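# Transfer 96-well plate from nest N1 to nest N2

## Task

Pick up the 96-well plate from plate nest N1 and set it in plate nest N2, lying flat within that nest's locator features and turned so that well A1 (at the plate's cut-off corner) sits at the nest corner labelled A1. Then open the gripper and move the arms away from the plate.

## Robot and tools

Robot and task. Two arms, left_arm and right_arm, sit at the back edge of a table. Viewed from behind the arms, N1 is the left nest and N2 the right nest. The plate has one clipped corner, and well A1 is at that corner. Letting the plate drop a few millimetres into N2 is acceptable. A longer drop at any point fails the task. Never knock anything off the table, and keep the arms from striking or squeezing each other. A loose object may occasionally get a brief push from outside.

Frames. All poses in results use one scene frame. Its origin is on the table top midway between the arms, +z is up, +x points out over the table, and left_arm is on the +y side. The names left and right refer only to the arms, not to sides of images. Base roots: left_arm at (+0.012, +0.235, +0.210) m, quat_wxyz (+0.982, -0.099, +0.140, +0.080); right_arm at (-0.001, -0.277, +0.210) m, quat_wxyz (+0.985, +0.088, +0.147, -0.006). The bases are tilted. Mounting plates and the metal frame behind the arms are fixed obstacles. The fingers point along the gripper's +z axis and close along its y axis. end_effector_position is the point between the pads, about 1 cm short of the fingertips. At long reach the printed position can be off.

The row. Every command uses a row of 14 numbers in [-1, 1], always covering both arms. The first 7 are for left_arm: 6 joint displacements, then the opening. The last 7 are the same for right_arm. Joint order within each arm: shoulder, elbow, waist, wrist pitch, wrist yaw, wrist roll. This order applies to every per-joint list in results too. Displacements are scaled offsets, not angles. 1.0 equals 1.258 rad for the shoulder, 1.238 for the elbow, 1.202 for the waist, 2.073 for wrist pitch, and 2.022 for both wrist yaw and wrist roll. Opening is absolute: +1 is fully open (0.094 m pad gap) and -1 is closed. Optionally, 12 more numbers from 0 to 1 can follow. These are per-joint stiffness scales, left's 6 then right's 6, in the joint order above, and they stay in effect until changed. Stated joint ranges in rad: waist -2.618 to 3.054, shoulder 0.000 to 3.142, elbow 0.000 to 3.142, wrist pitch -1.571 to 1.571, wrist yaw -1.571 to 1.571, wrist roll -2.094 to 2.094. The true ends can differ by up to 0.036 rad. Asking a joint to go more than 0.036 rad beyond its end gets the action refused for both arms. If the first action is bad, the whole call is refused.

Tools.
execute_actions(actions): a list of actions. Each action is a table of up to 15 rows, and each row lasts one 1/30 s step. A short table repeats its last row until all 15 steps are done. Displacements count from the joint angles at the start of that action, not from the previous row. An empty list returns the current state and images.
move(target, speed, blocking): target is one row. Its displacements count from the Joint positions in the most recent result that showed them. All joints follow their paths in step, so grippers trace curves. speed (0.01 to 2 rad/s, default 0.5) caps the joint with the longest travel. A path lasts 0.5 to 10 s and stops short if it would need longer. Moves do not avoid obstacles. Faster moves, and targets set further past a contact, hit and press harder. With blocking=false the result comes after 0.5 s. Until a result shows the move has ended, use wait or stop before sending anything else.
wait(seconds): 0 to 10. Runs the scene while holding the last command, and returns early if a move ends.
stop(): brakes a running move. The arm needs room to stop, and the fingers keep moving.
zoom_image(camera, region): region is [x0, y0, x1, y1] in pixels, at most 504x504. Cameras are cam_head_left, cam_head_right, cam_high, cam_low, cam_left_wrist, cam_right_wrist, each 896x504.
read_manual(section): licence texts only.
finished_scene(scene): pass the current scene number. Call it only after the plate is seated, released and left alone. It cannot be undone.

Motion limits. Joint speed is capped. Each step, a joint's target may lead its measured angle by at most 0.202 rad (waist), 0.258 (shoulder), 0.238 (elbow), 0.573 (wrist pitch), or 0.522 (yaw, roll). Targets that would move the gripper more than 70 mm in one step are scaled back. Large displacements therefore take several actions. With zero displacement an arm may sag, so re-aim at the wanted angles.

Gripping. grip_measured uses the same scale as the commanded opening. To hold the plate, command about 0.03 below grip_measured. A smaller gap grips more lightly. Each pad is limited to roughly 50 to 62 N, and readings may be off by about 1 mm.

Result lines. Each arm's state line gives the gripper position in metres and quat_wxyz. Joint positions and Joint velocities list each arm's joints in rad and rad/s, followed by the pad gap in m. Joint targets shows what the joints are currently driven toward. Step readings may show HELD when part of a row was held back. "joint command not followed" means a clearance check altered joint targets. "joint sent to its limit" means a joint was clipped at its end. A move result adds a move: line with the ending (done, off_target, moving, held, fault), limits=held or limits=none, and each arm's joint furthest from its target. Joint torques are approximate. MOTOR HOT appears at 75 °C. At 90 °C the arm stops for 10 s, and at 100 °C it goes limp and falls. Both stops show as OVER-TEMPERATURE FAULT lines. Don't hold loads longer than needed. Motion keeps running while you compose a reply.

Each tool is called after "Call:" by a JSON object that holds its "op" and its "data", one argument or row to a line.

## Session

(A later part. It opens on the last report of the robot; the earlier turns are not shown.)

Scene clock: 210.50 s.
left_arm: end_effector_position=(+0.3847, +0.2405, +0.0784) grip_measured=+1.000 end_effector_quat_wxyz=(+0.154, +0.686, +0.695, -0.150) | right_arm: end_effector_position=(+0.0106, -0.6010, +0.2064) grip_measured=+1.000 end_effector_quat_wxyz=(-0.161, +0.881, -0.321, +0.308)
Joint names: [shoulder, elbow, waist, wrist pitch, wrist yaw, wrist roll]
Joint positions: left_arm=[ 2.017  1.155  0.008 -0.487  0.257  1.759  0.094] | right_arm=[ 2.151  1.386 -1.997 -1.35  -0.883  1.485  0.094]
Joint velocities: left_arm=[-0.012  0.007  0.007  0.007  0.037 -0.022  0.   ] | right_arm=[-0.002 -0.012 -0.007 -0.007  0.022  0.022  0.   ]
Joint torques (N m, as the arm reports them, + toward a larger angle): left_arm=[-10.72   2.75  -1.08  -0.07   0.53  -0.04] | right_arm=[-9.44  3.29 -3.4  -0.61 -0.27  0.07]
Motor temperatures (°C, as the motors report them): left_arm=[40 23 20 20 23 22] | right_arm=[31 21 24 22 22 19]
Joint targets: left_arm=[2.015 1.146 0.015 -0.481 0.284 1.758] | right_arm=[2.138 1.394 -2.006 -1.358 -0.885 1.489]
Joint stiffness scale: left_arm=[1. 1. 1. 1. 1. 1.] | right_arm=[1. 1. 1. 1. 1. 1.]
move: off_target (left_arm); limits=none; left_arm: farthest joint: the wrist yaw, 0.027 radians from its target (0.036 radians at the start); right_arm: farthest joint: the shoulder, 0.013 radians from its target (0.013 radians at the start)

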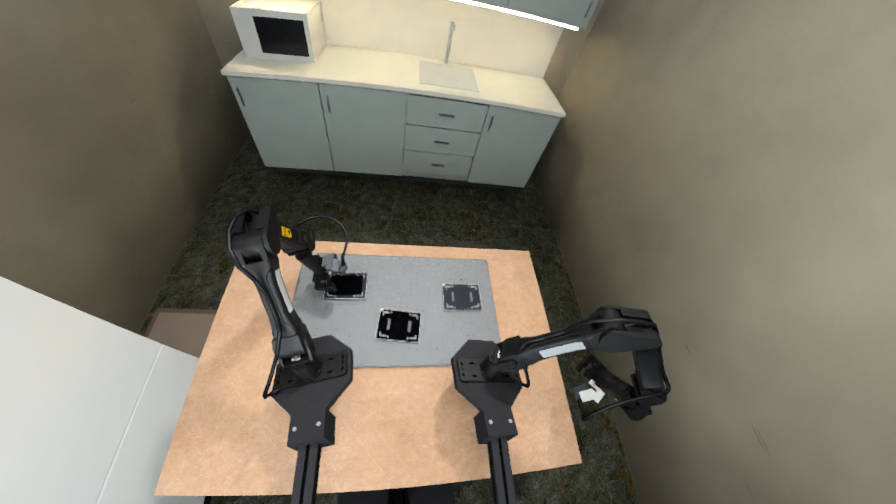

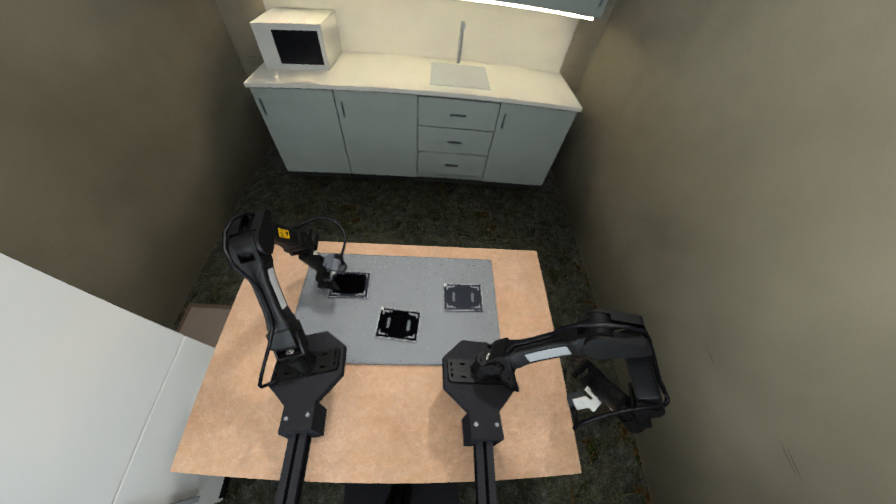

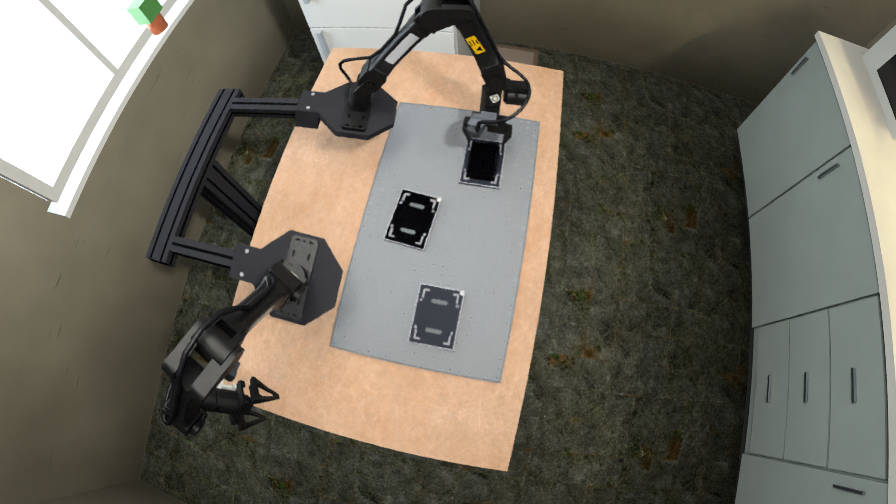

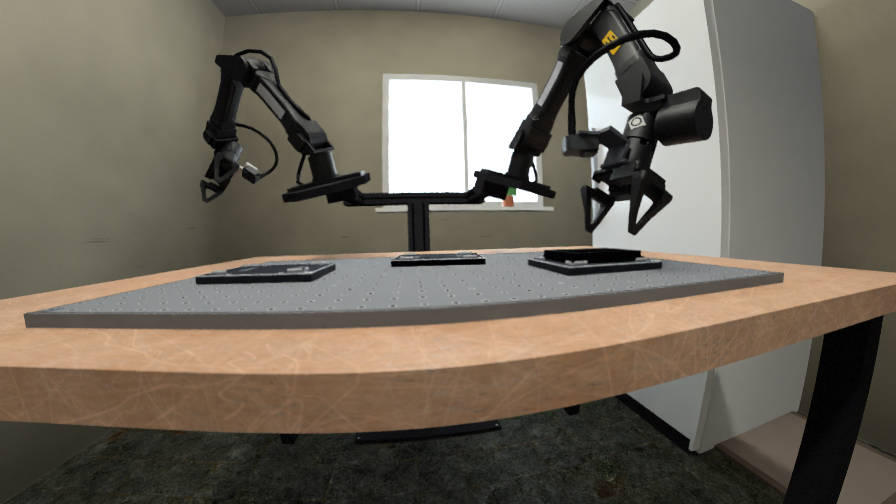

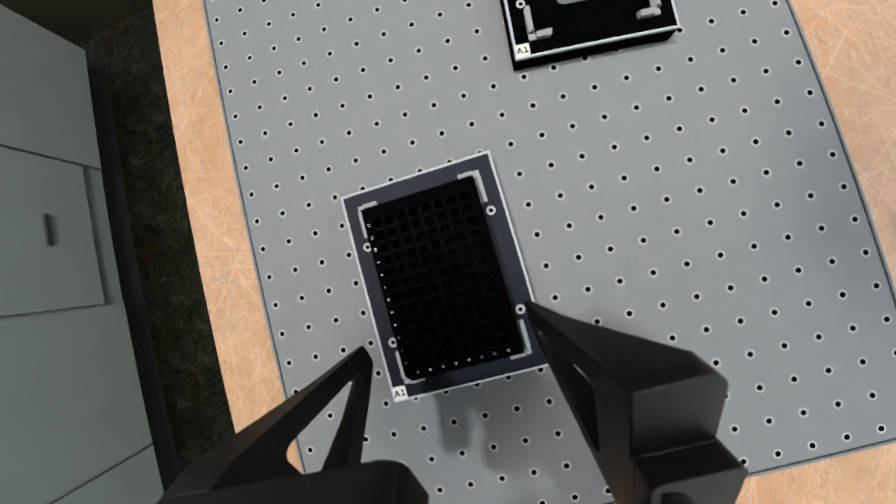

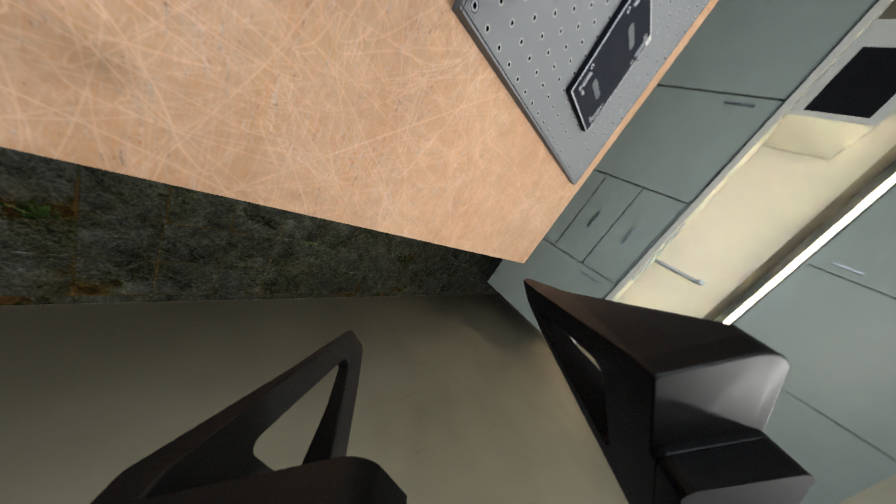

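Call:
{"op": "move", "data": {
  "target": [0.038,-0.017,0.005,0.030,0.013,0.0,1, -0.010,0.006,-0.007,-0.004,-0.001,0.002,1],
  "speed": 0.2
}}

Call:
{"op": "zoom_image", "data": {
  "camera": "cam_left_wrist",
  "region": [280, 150, 620, 450]
}}

Call:
{"op": "zoom_image", "data": {
  "camera": "cam_low",
  "region": [510, 190, 710, 290]
}}

Scene clock: 253.70 s.
left_arm: end_effector_position=(+0.3883, +0.2388, +0.0646) grip_measured=+1.000 end_effector_quat_wxyz=(+0.158, +0.687, +0.695, -0.144) | right_arm: end_effector_position=(+0.0106, -0.6010, +0.2064) grip_measured=+1.000 end_effector_quat_wxyz=(-0.161, +0.881, -0.321, +0.308)
Joint names: [shoulder, elbow, waist, wrist pitch, wrist yaw, wrist roll]
Joint positions: left_arm=[ 2.058  1.155  0.008 -0.43   0.257  1.759  0.094] | right_arm=[ 2.151  1.386 -1.997 -1.35  -0.883  1.485  0.094]
Joint velocities: left_arm=[ 0.017  0.027 -0.002 -0.022 -0.051  0.007  0.   ] | right_arm=[ 0.022  0.002 -0.007 -0.022  0.022  0.037  0.   ]
Joint torques (N m, as the arm reports them, + toward a larger angle): left_arm=[-10.18   1.65  -1.16  -0.07   0.52  -0.04] | right_arm=[-9.46  3.26 -3.42 -0.61 -0.27  0.05]
Motor temperatures (°C, as the motors report them): left_arm=[37 23 20 20 23 22] | right_arm=[32 21 24 22 22 19]
Joint targets: left_arm=[2.064 1.134 0.014 -0.425 0.284 1.759] | right_arm=[2.138 1.394 -2.006 -1.358 -0.885 1.489]
Joint stiffness scale: left_arm=[1. 1. 1. 1. 1. 1.] | right_arm=[1. 1. 1. 1. 1. 1.]
move: off_target (left_arm); limits=none; left_arm: farthest joint: the wrist yaw, 0.026 radians from its target (0.026 radians at the start); right_arm: farthest joint: the shoulder, 0.013 radians from its target (0.013 radians at the start)

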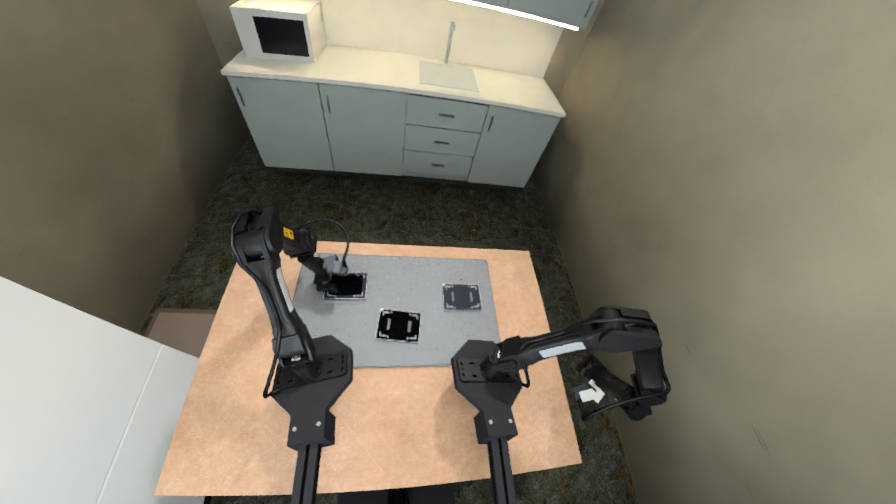

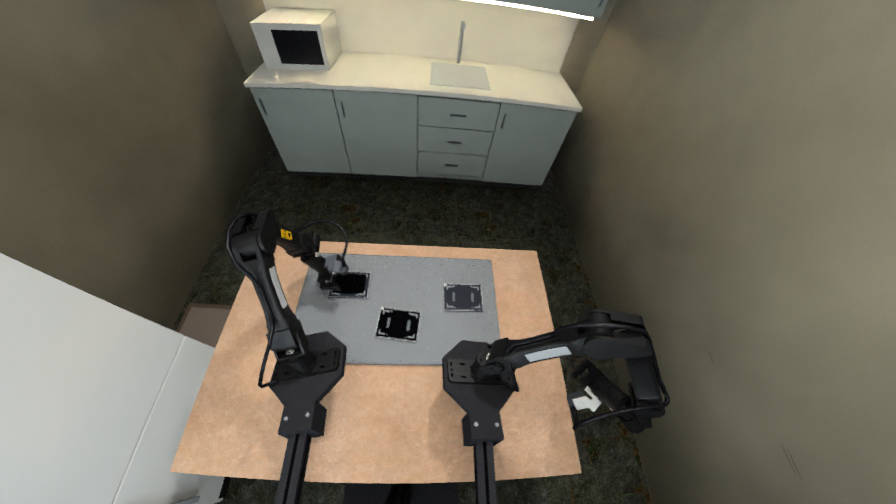

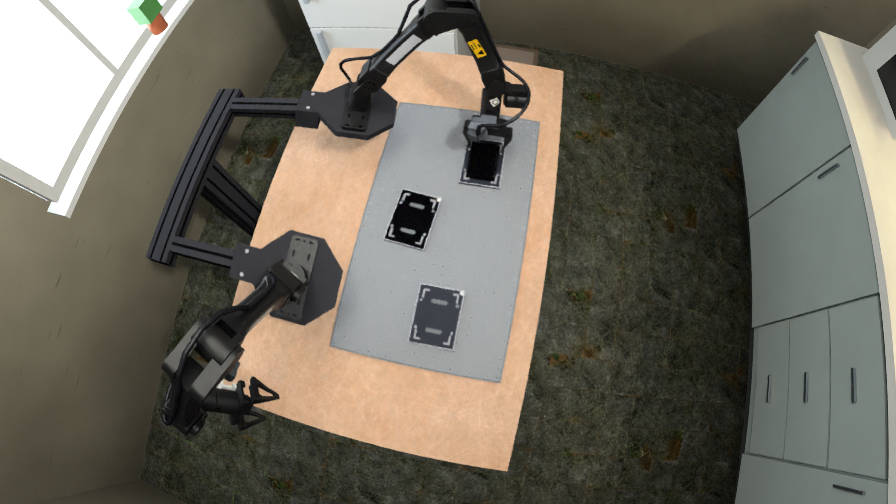

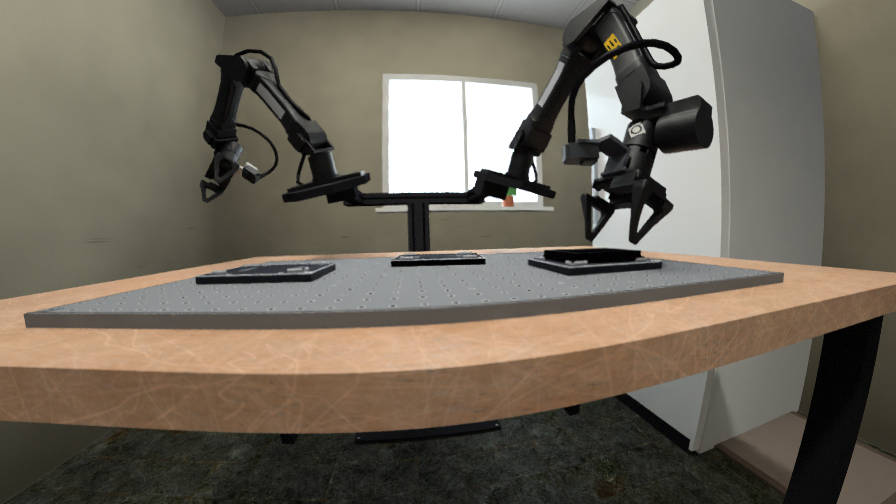

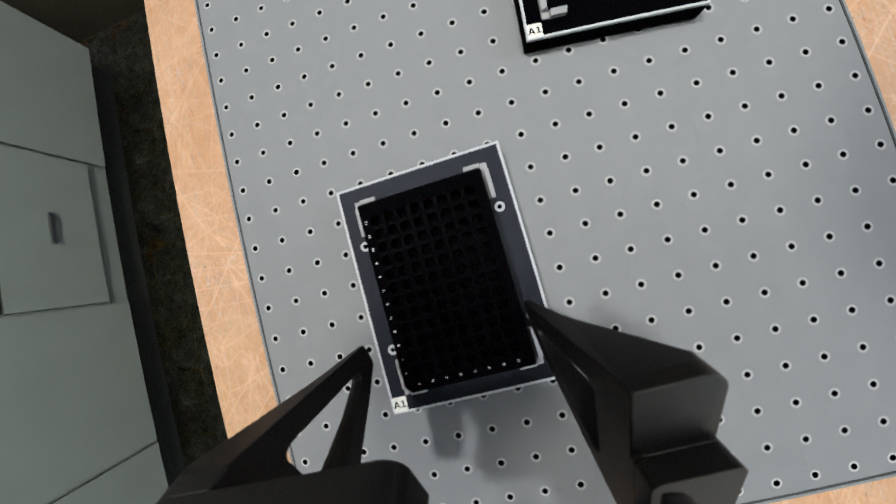

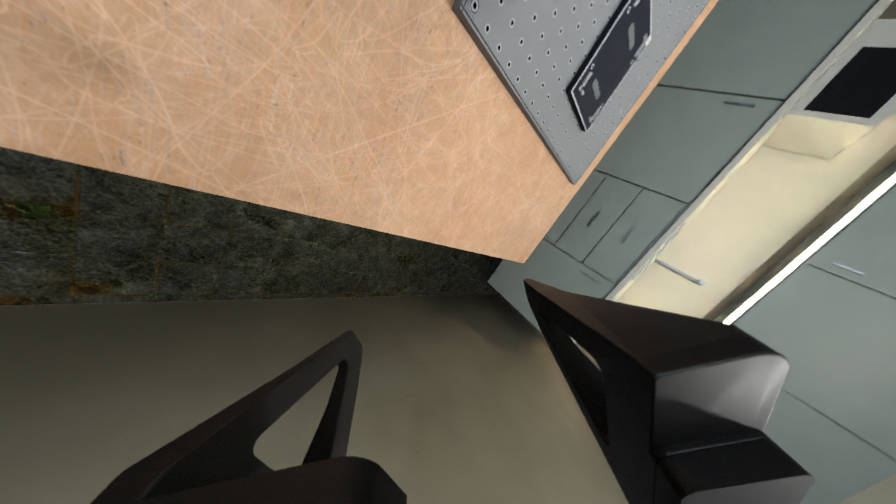

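Region (280, 150, 620, 450) of cam_left_wrist's 896x504 image, scaled by 1.482, with more detail than that image has; it fills the top 445 rows of this view, and the rest is white.

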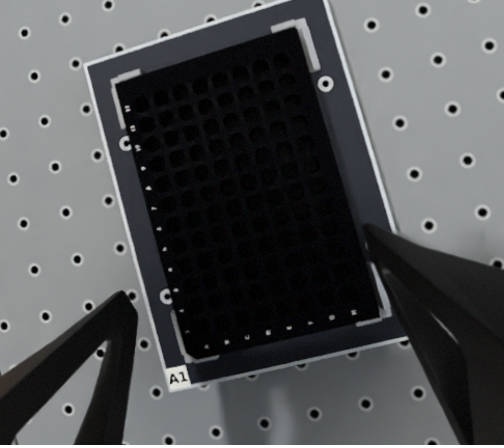

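Region (510, 190, 710, 290) of cam_low's 896x504 image, scaled by 2.520, with more detail than that image has.

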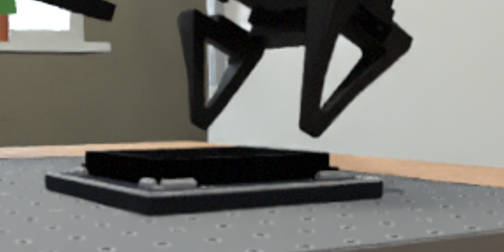

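Call:
{"op": "move", "data": {
  "target": [0.0246,-0.008,-0.036,0.0,0.006,-0.012,1, -0.010,0.006,-0.007,-0.004,-0.001,0.002,1],
  "speed": 0.2
}}

Call:
{"op": "zoom_image", "data": {
  "camera": "cam_left_wrist",
  "region": [280, 150, 620, 450]
}}

Scene clock: 319.90 s.
left_arm: end_effector_position=(+0.3833, +0.2246, +0.0596) grip_measured=+1.000 end_effector_quat_wxyz=(+0.153, +0.690, +0.690, -0.158) | right_arm: end_effector_position=(+0.0106, -0.6010, +0.2064) grip_measured=+1.000 end_effector_quat_wxyz=(-0.161, +0.881, -0.321, +0.308)
Joint names: [shoulder, elbow, waist, wrist pitch, wrist yaw, wrist roll]
Joint positions: left_arm=[ 2.082  1.155 -0.022 -0.429  0.257  1.742  0.094] | right_arm=[ 2.151  1.386 -1.997 -1.35  -0.883  1.485  0.094]
Joint velocities: left_arm=[ 0.017 -0.007 -0.012 -0.022 -0.007 -0.007  0.   ] | right_arm=[ 0.012 -0.007  0.002 -0.037 -0.022  0.007  0.   ]
Joint torques (N m, as the arm reports them, + toward a larger angle): left_arm=[-10.13   2.37  -2.8   -0.15   0.38  -0.09] | right_arm=[-9.44  3.26 -3.42 -0.61 -0.27  0.05]
Motor temperatures (°C, as the motors report them): left_arm=[37 23 20 20 23 22] | right_arm=[33 21 25 22 22 19]
Joint targets: left_arm=[2.089 1.145 -0.035 -0.430 0.270 1.735] | right_arm=[2.138 1.394 -2.006 -1.358 -0.885 1.489]
Joint stiffness scale: left_arm=[1. 1. 1. 1. 1. 1.] | right_arm=[1. 1. 1. 1. 1. 1.]
move: done; limits=none; left_arm: farthest joint: the waist, 0.013 radians from its target (0.043 radians at the start); right_arm: farthest joint: the shoulder, 0.013 radians from its target (0.013 radians at the start)

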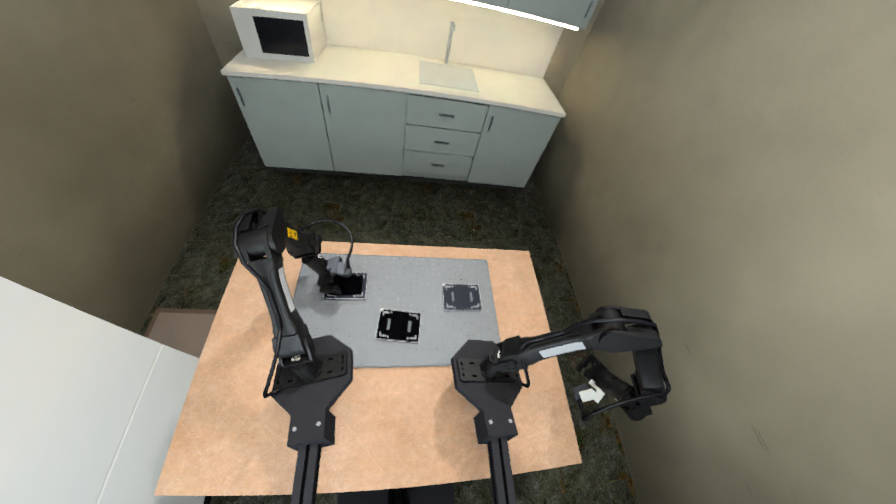

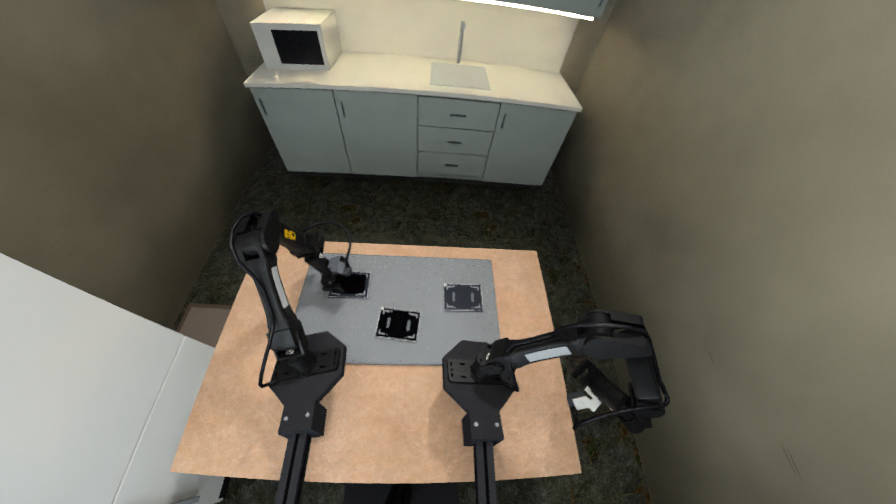

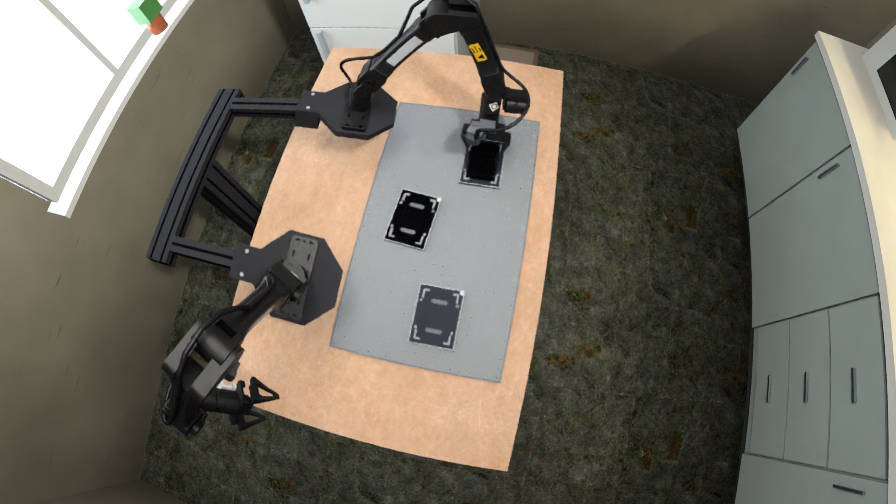

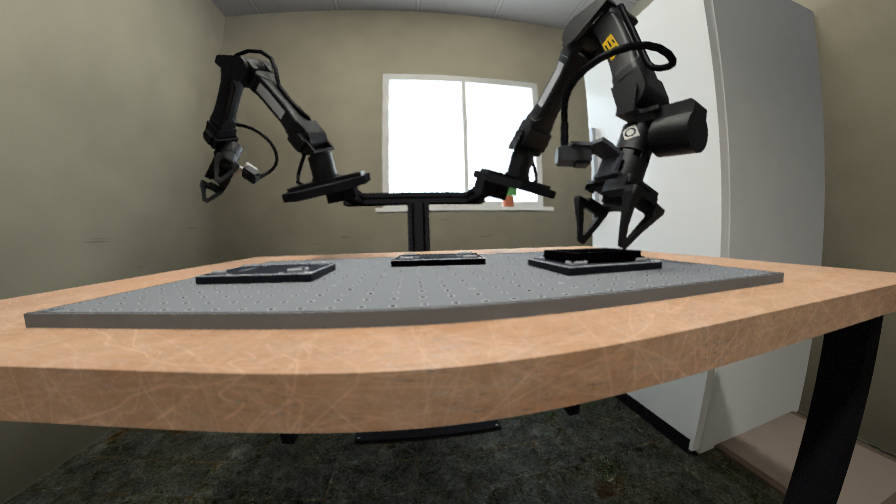

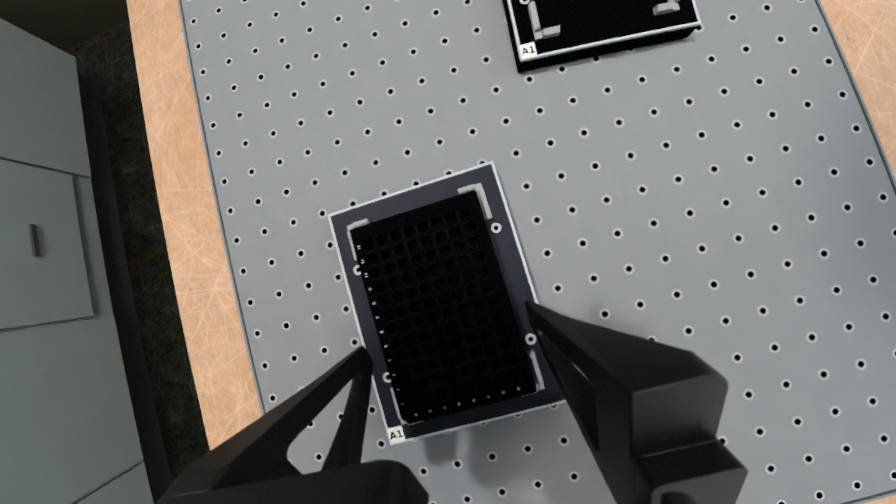

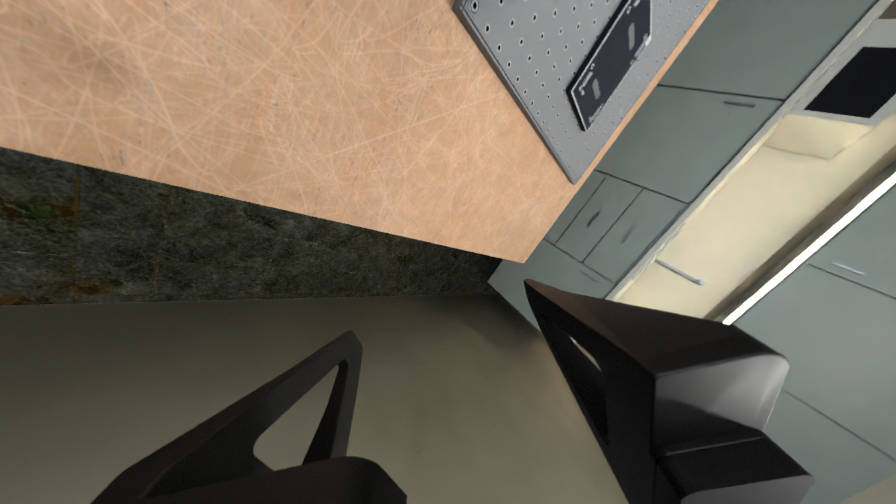

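Region (280, 150, 620, 450) of cam_left_wrist's 896x504 image, scaled by 1.482, with more detail than that image has; it fills the top 445 rows of this view, and the rest is white.

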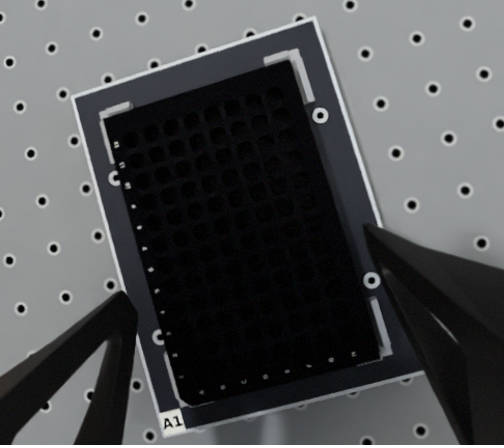

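Call:
{"op": "move", "data": {
  "target": [0.0413,-0.008,-0.007,0.0285,0.006,-0.003,1, -0.010,0.006,-0.007,-0.004,-0.001,0.002,1],
  "speed": 0.1
}}

Call:
{"op": "zoom_image", "data": {
  "camera": "cam_left_wrist",
  "region": [280, 200, 620, 480]
}}

Call:
{"op": "zoom_image", "data": {
  "camera": "cam_low",
  "region": [510, 190, 710, 290]
}}

Scene clock: 338.07 s.
left_arm: end_effector_position=(+0.3846, +0.2222, +0.0454) grip_measured=+1.000 end_effector_quat_wxyz=(+0.156, +0.690, +0.690, -0.154) | right_arm: end_effector_position=(+0.0106, -0.6010, +0.2064) grip_measured=+1.000 end_effector_quat_wxyz=(-0.161, +0.881, -0.321, +0.308)
Joint names: [shoulder, elbow, waist, wrist pitch, wrist yaw, wrist roll]
Joint positions: left_arm=[ 2.125  1.155 -0.022 -0.376  0.257  1.741  0.094] | right_arm=[ 2.151  1.386 -1.997 -1.35  -0.883  1.485  0.094]
Joint velocities: left_arm=[-0.012  0.022 -0.002 -0.051 -0.007 -0.037  0.   ] | right_arm=[-0.012 -0.027  0.017  0.007  0.081 -0.007  0.   ]
Joint torques (N m, as the arm reports them, + toward a larger angle): left_arm=[-10.09   2.26  -2.46  -0.08   0.38  -0.09] | right_arm=[-9.43  3.29 -3.42 -0.61 -0.27  0.05]
Motor temperatures (°C, as the motors report them): left_arm=[37 23 21 20 23 22] | right_arm=[33 21 25 22 22 19]
Joint targets: left_arm=[2.134 1.145 -0.030 -0.370 0.270 1.736] | right_arm=[2.138 1.394 -2.006 -1.358 -0.885 1.489]
Joint stiffness scale: left_arm=[1. 1. 1. 1. 1. 1.] | right_arm=[1. 1. 1. 1. 1. 1.]
move: done; limits=none; left_arm: farthest joint: the wrist yaw, 0.012 radians from its target (0.012 radians at the start); right_arm: farthest joint: the shoulder, 0.013 radians from its target (0.013 radians at the start)

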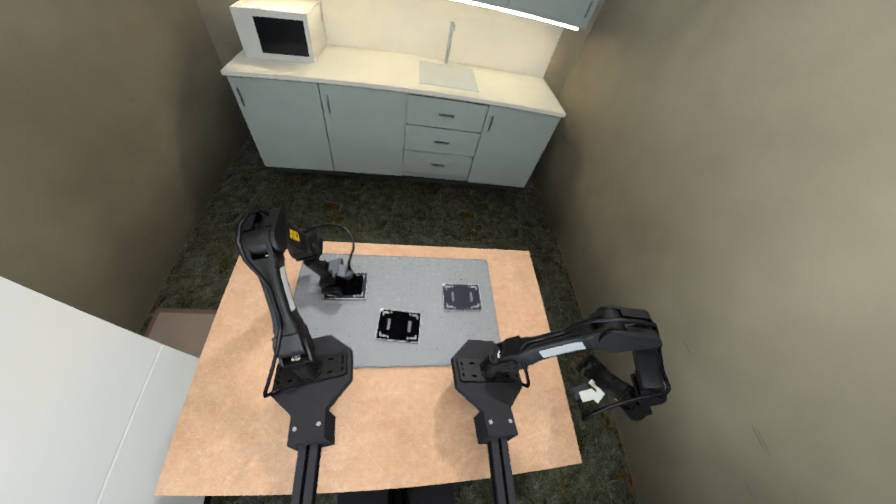

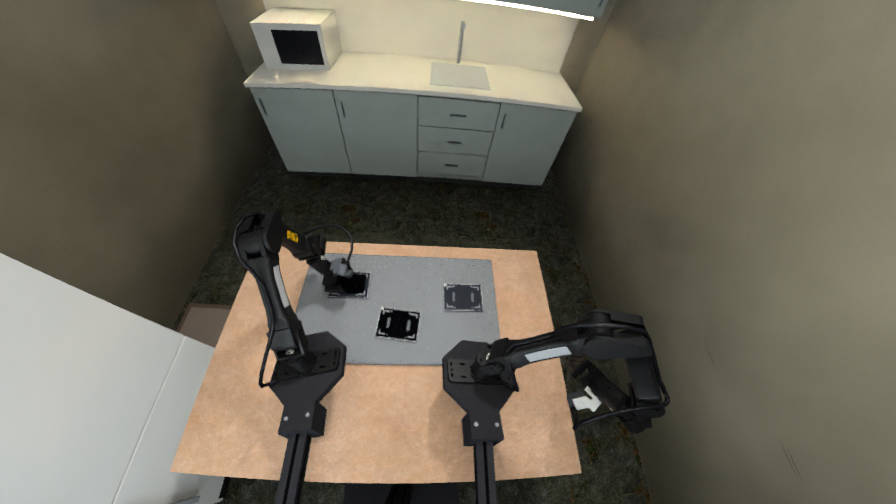

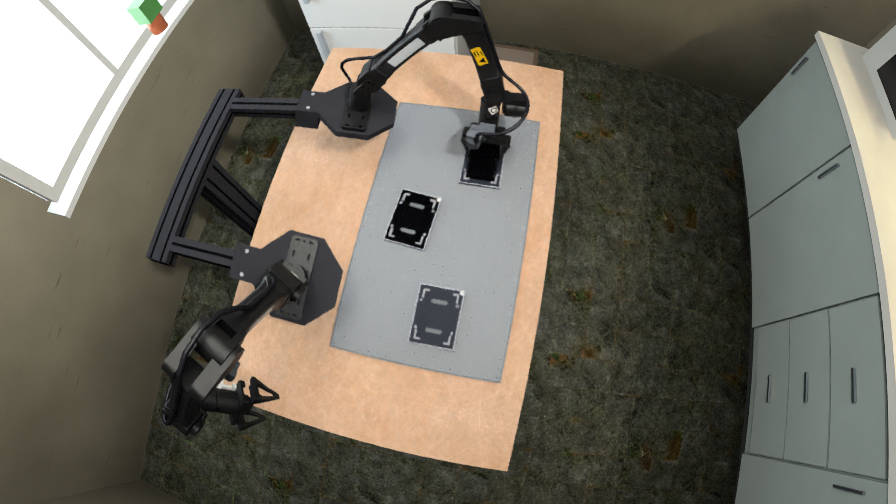

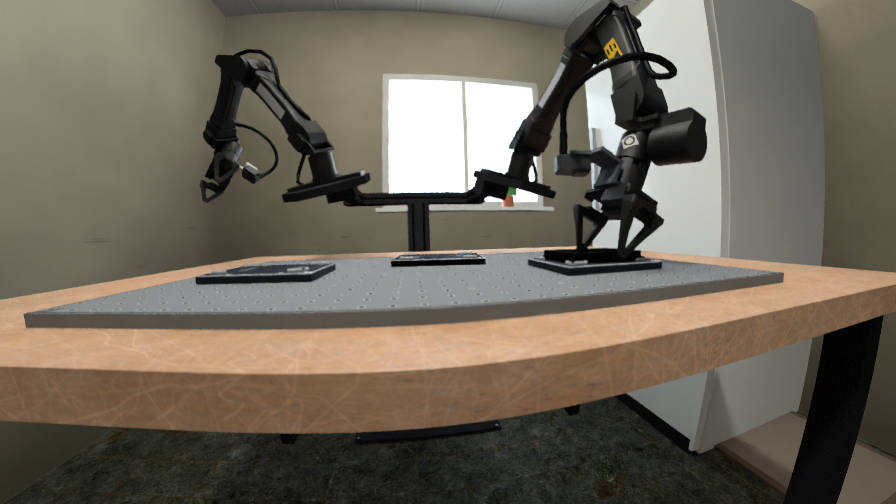

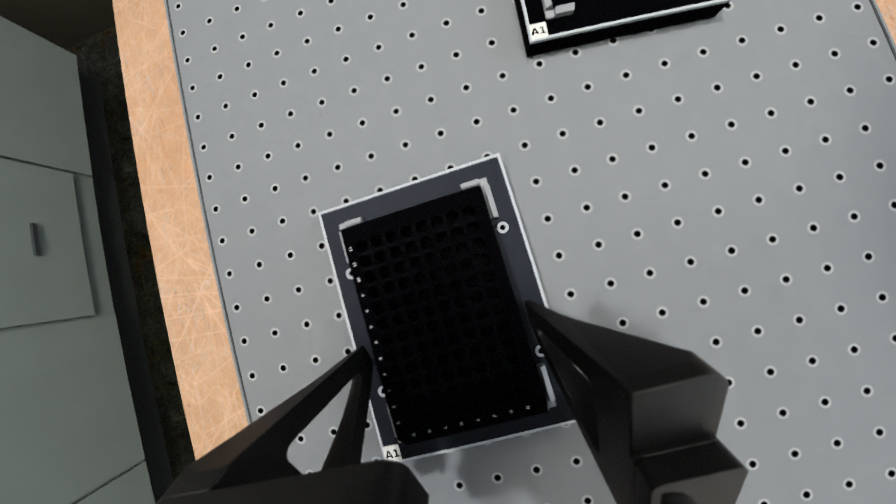

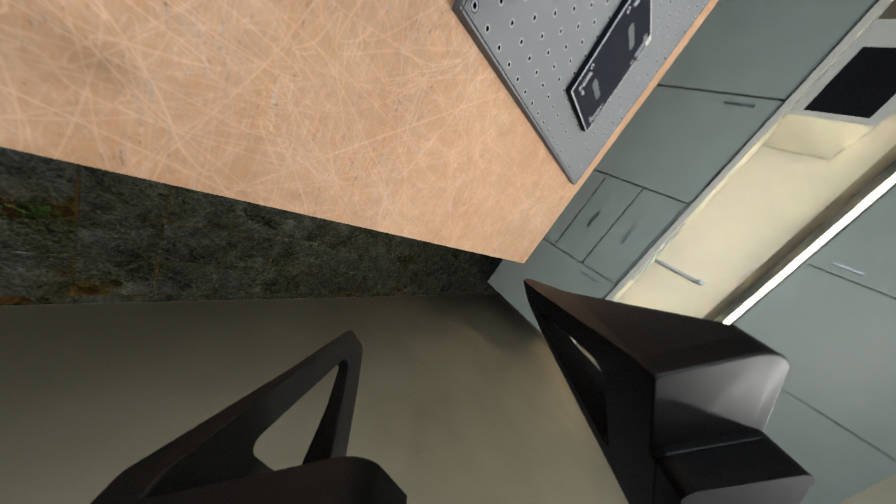

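Region (280, 200, 620, 480) of cam_left_wrist's 896x504 image, scaled by 1.482, with more detail than that image has; it fills the top 415 rows of this view, and the rest is white.

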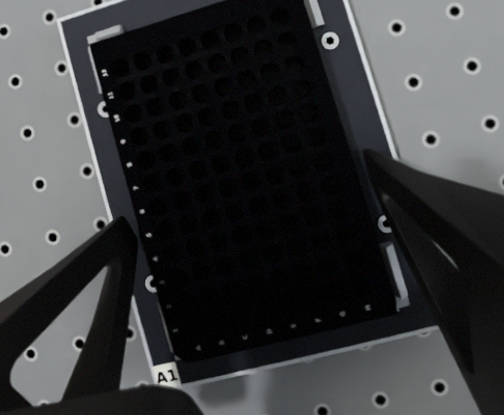

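Region (510, 190, 710, 290) of cam_low's 896x504 image, scaled by 2.520, with more detail than that image has.

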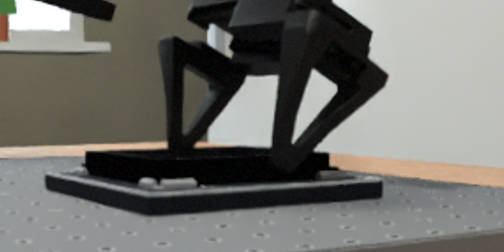

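Call:
{"op": "move", "data": {
  "target": [0.0135,-0.008,-0.007,0.008,0.006,-0.003,1, -0.010,0.006,-0.007,-0.004,-0.001,0.002,1],
  "speed": 0.05
}}

Call:
{"op": "zoom_image", "data": {
  "camera": "cam_low",
  "region": [530, 210, 690, 290]
}}

Scene clock: 350.07 s.
left_arm: end_effector_position=(+0.3872, +0.2227, +0.0452) grip_measured=+1.000 end_effector_quat_wxyz=(+0.159, +0.690, +0.690, -0.149) | right_arm: end_effector_position=(+0.0106, -0.6010, +0.2064) grip_measured=+1.000 end_effector_quat_wxyz=(-0.161, +0.881, -0.321, +0.308)
Joint names: [shoulder, elbow, waist, wrist pitch, wrist yaw, wrist roll]
Joint positions: left_arm=[ 2.125  1.155 -0.022 -0.365  0.257  1.741  0.094] | right_arm=[ 2.151  1.386 -1.997 -1.35  -0.883  1.485  0.094]
Joint velocities: left_arm=[-0.012 -0.007 -0.002  0.022  0.037 -0.007  0.   ] | right_arm=[ 0.002 -0.017 -0.007  0.007  0.022 -0.007  0.   ]
Joint torques (N m, as the arm reports them, + toward a larger angle): left_arm=[-9.44  2.28 -2.47 -0.03  0.37 -0.09] | right_arm=[-9.42  3.28 -3.38 -0.61 -0.27  0.06]
Motor temperatures (°C, as the motors report them): left_arm=[37 23 21 20 23 22] | right_arm=[33 21 25 23 22 19]
Joint targets: left_arm=[2.142 1.145 -0.030 -0.359 0.270 1.735] | right_arm=[2.138 1.394 -2.006 -1.358 -0.885 1.489]
Joint stiffness scale: left_arm=[1. 1. 1. 1. 1. 1.] | right_arm=[1. 1. 1. 1. 1. 1.]
move: done; limits=none; left_arm: farthest joint: the shoulder, 0.017 radians from its target (0.017 radians at the start); right_arm: farthest joint: the shoulder, 0.013 radians from its target (0.013 radians at the start)

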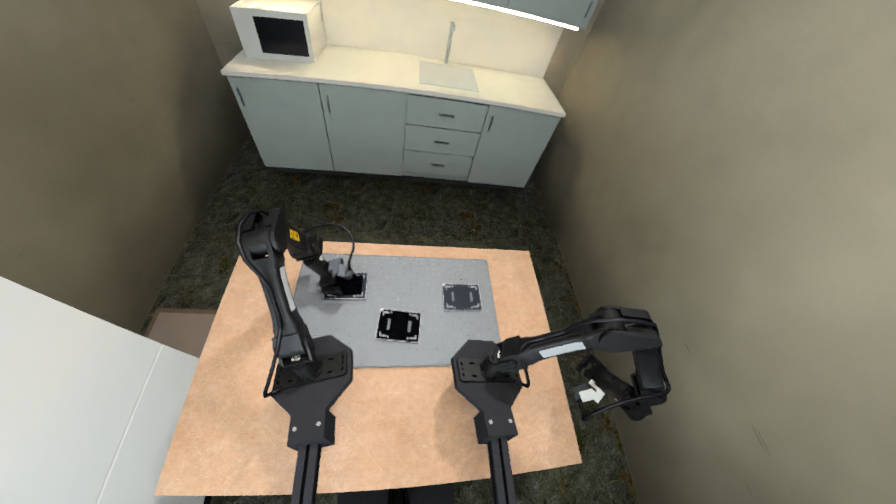

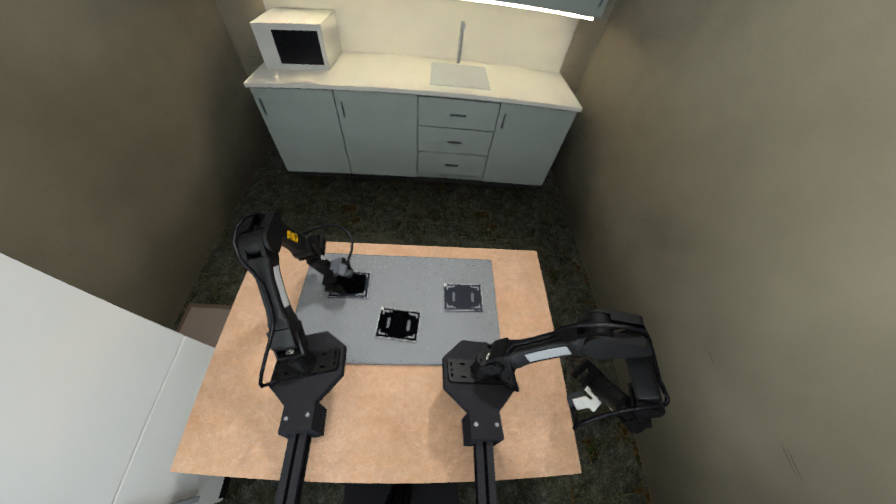

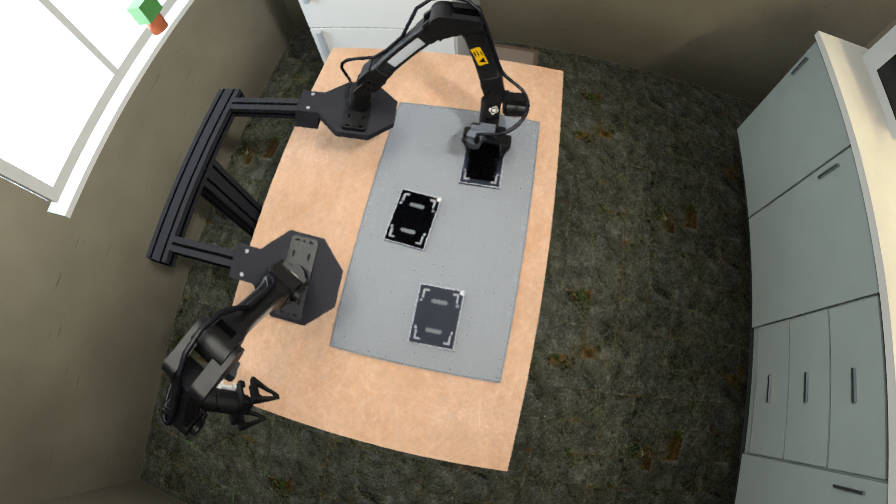

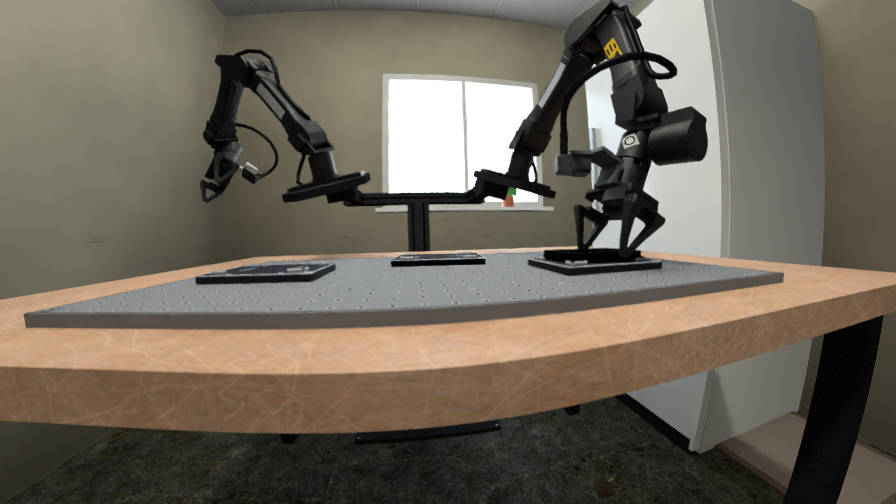

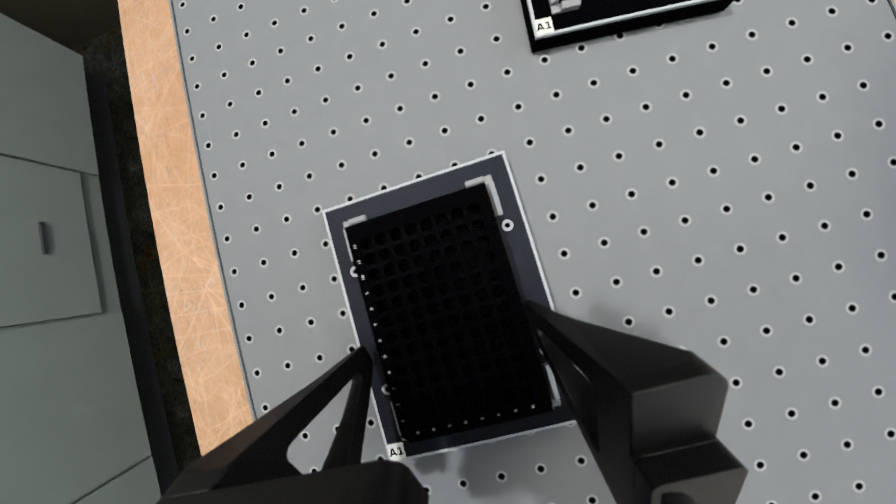

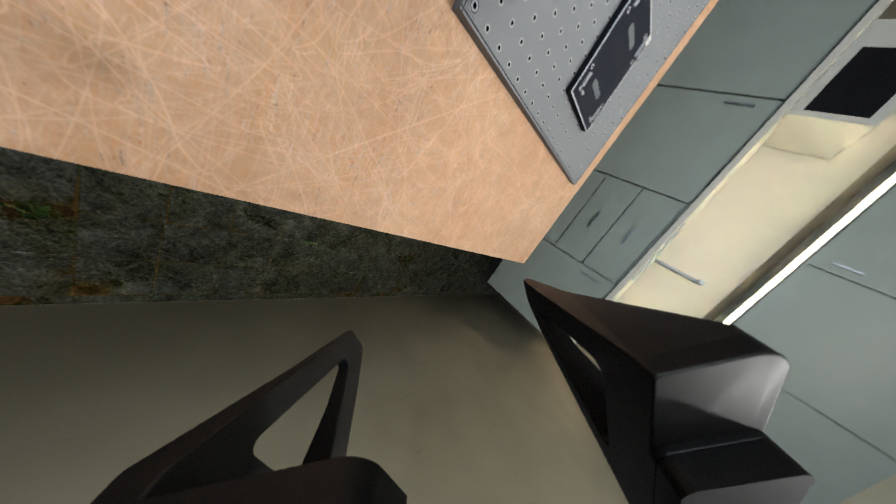

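Region (530, 210, 690, 290) of cam_low's 896x504 image, scaled by 3.150, with more detail than that image has.

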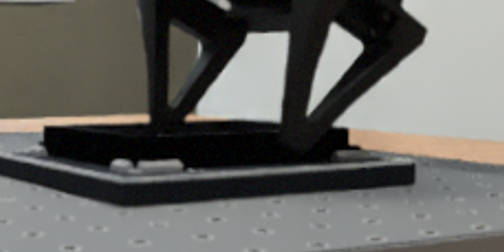

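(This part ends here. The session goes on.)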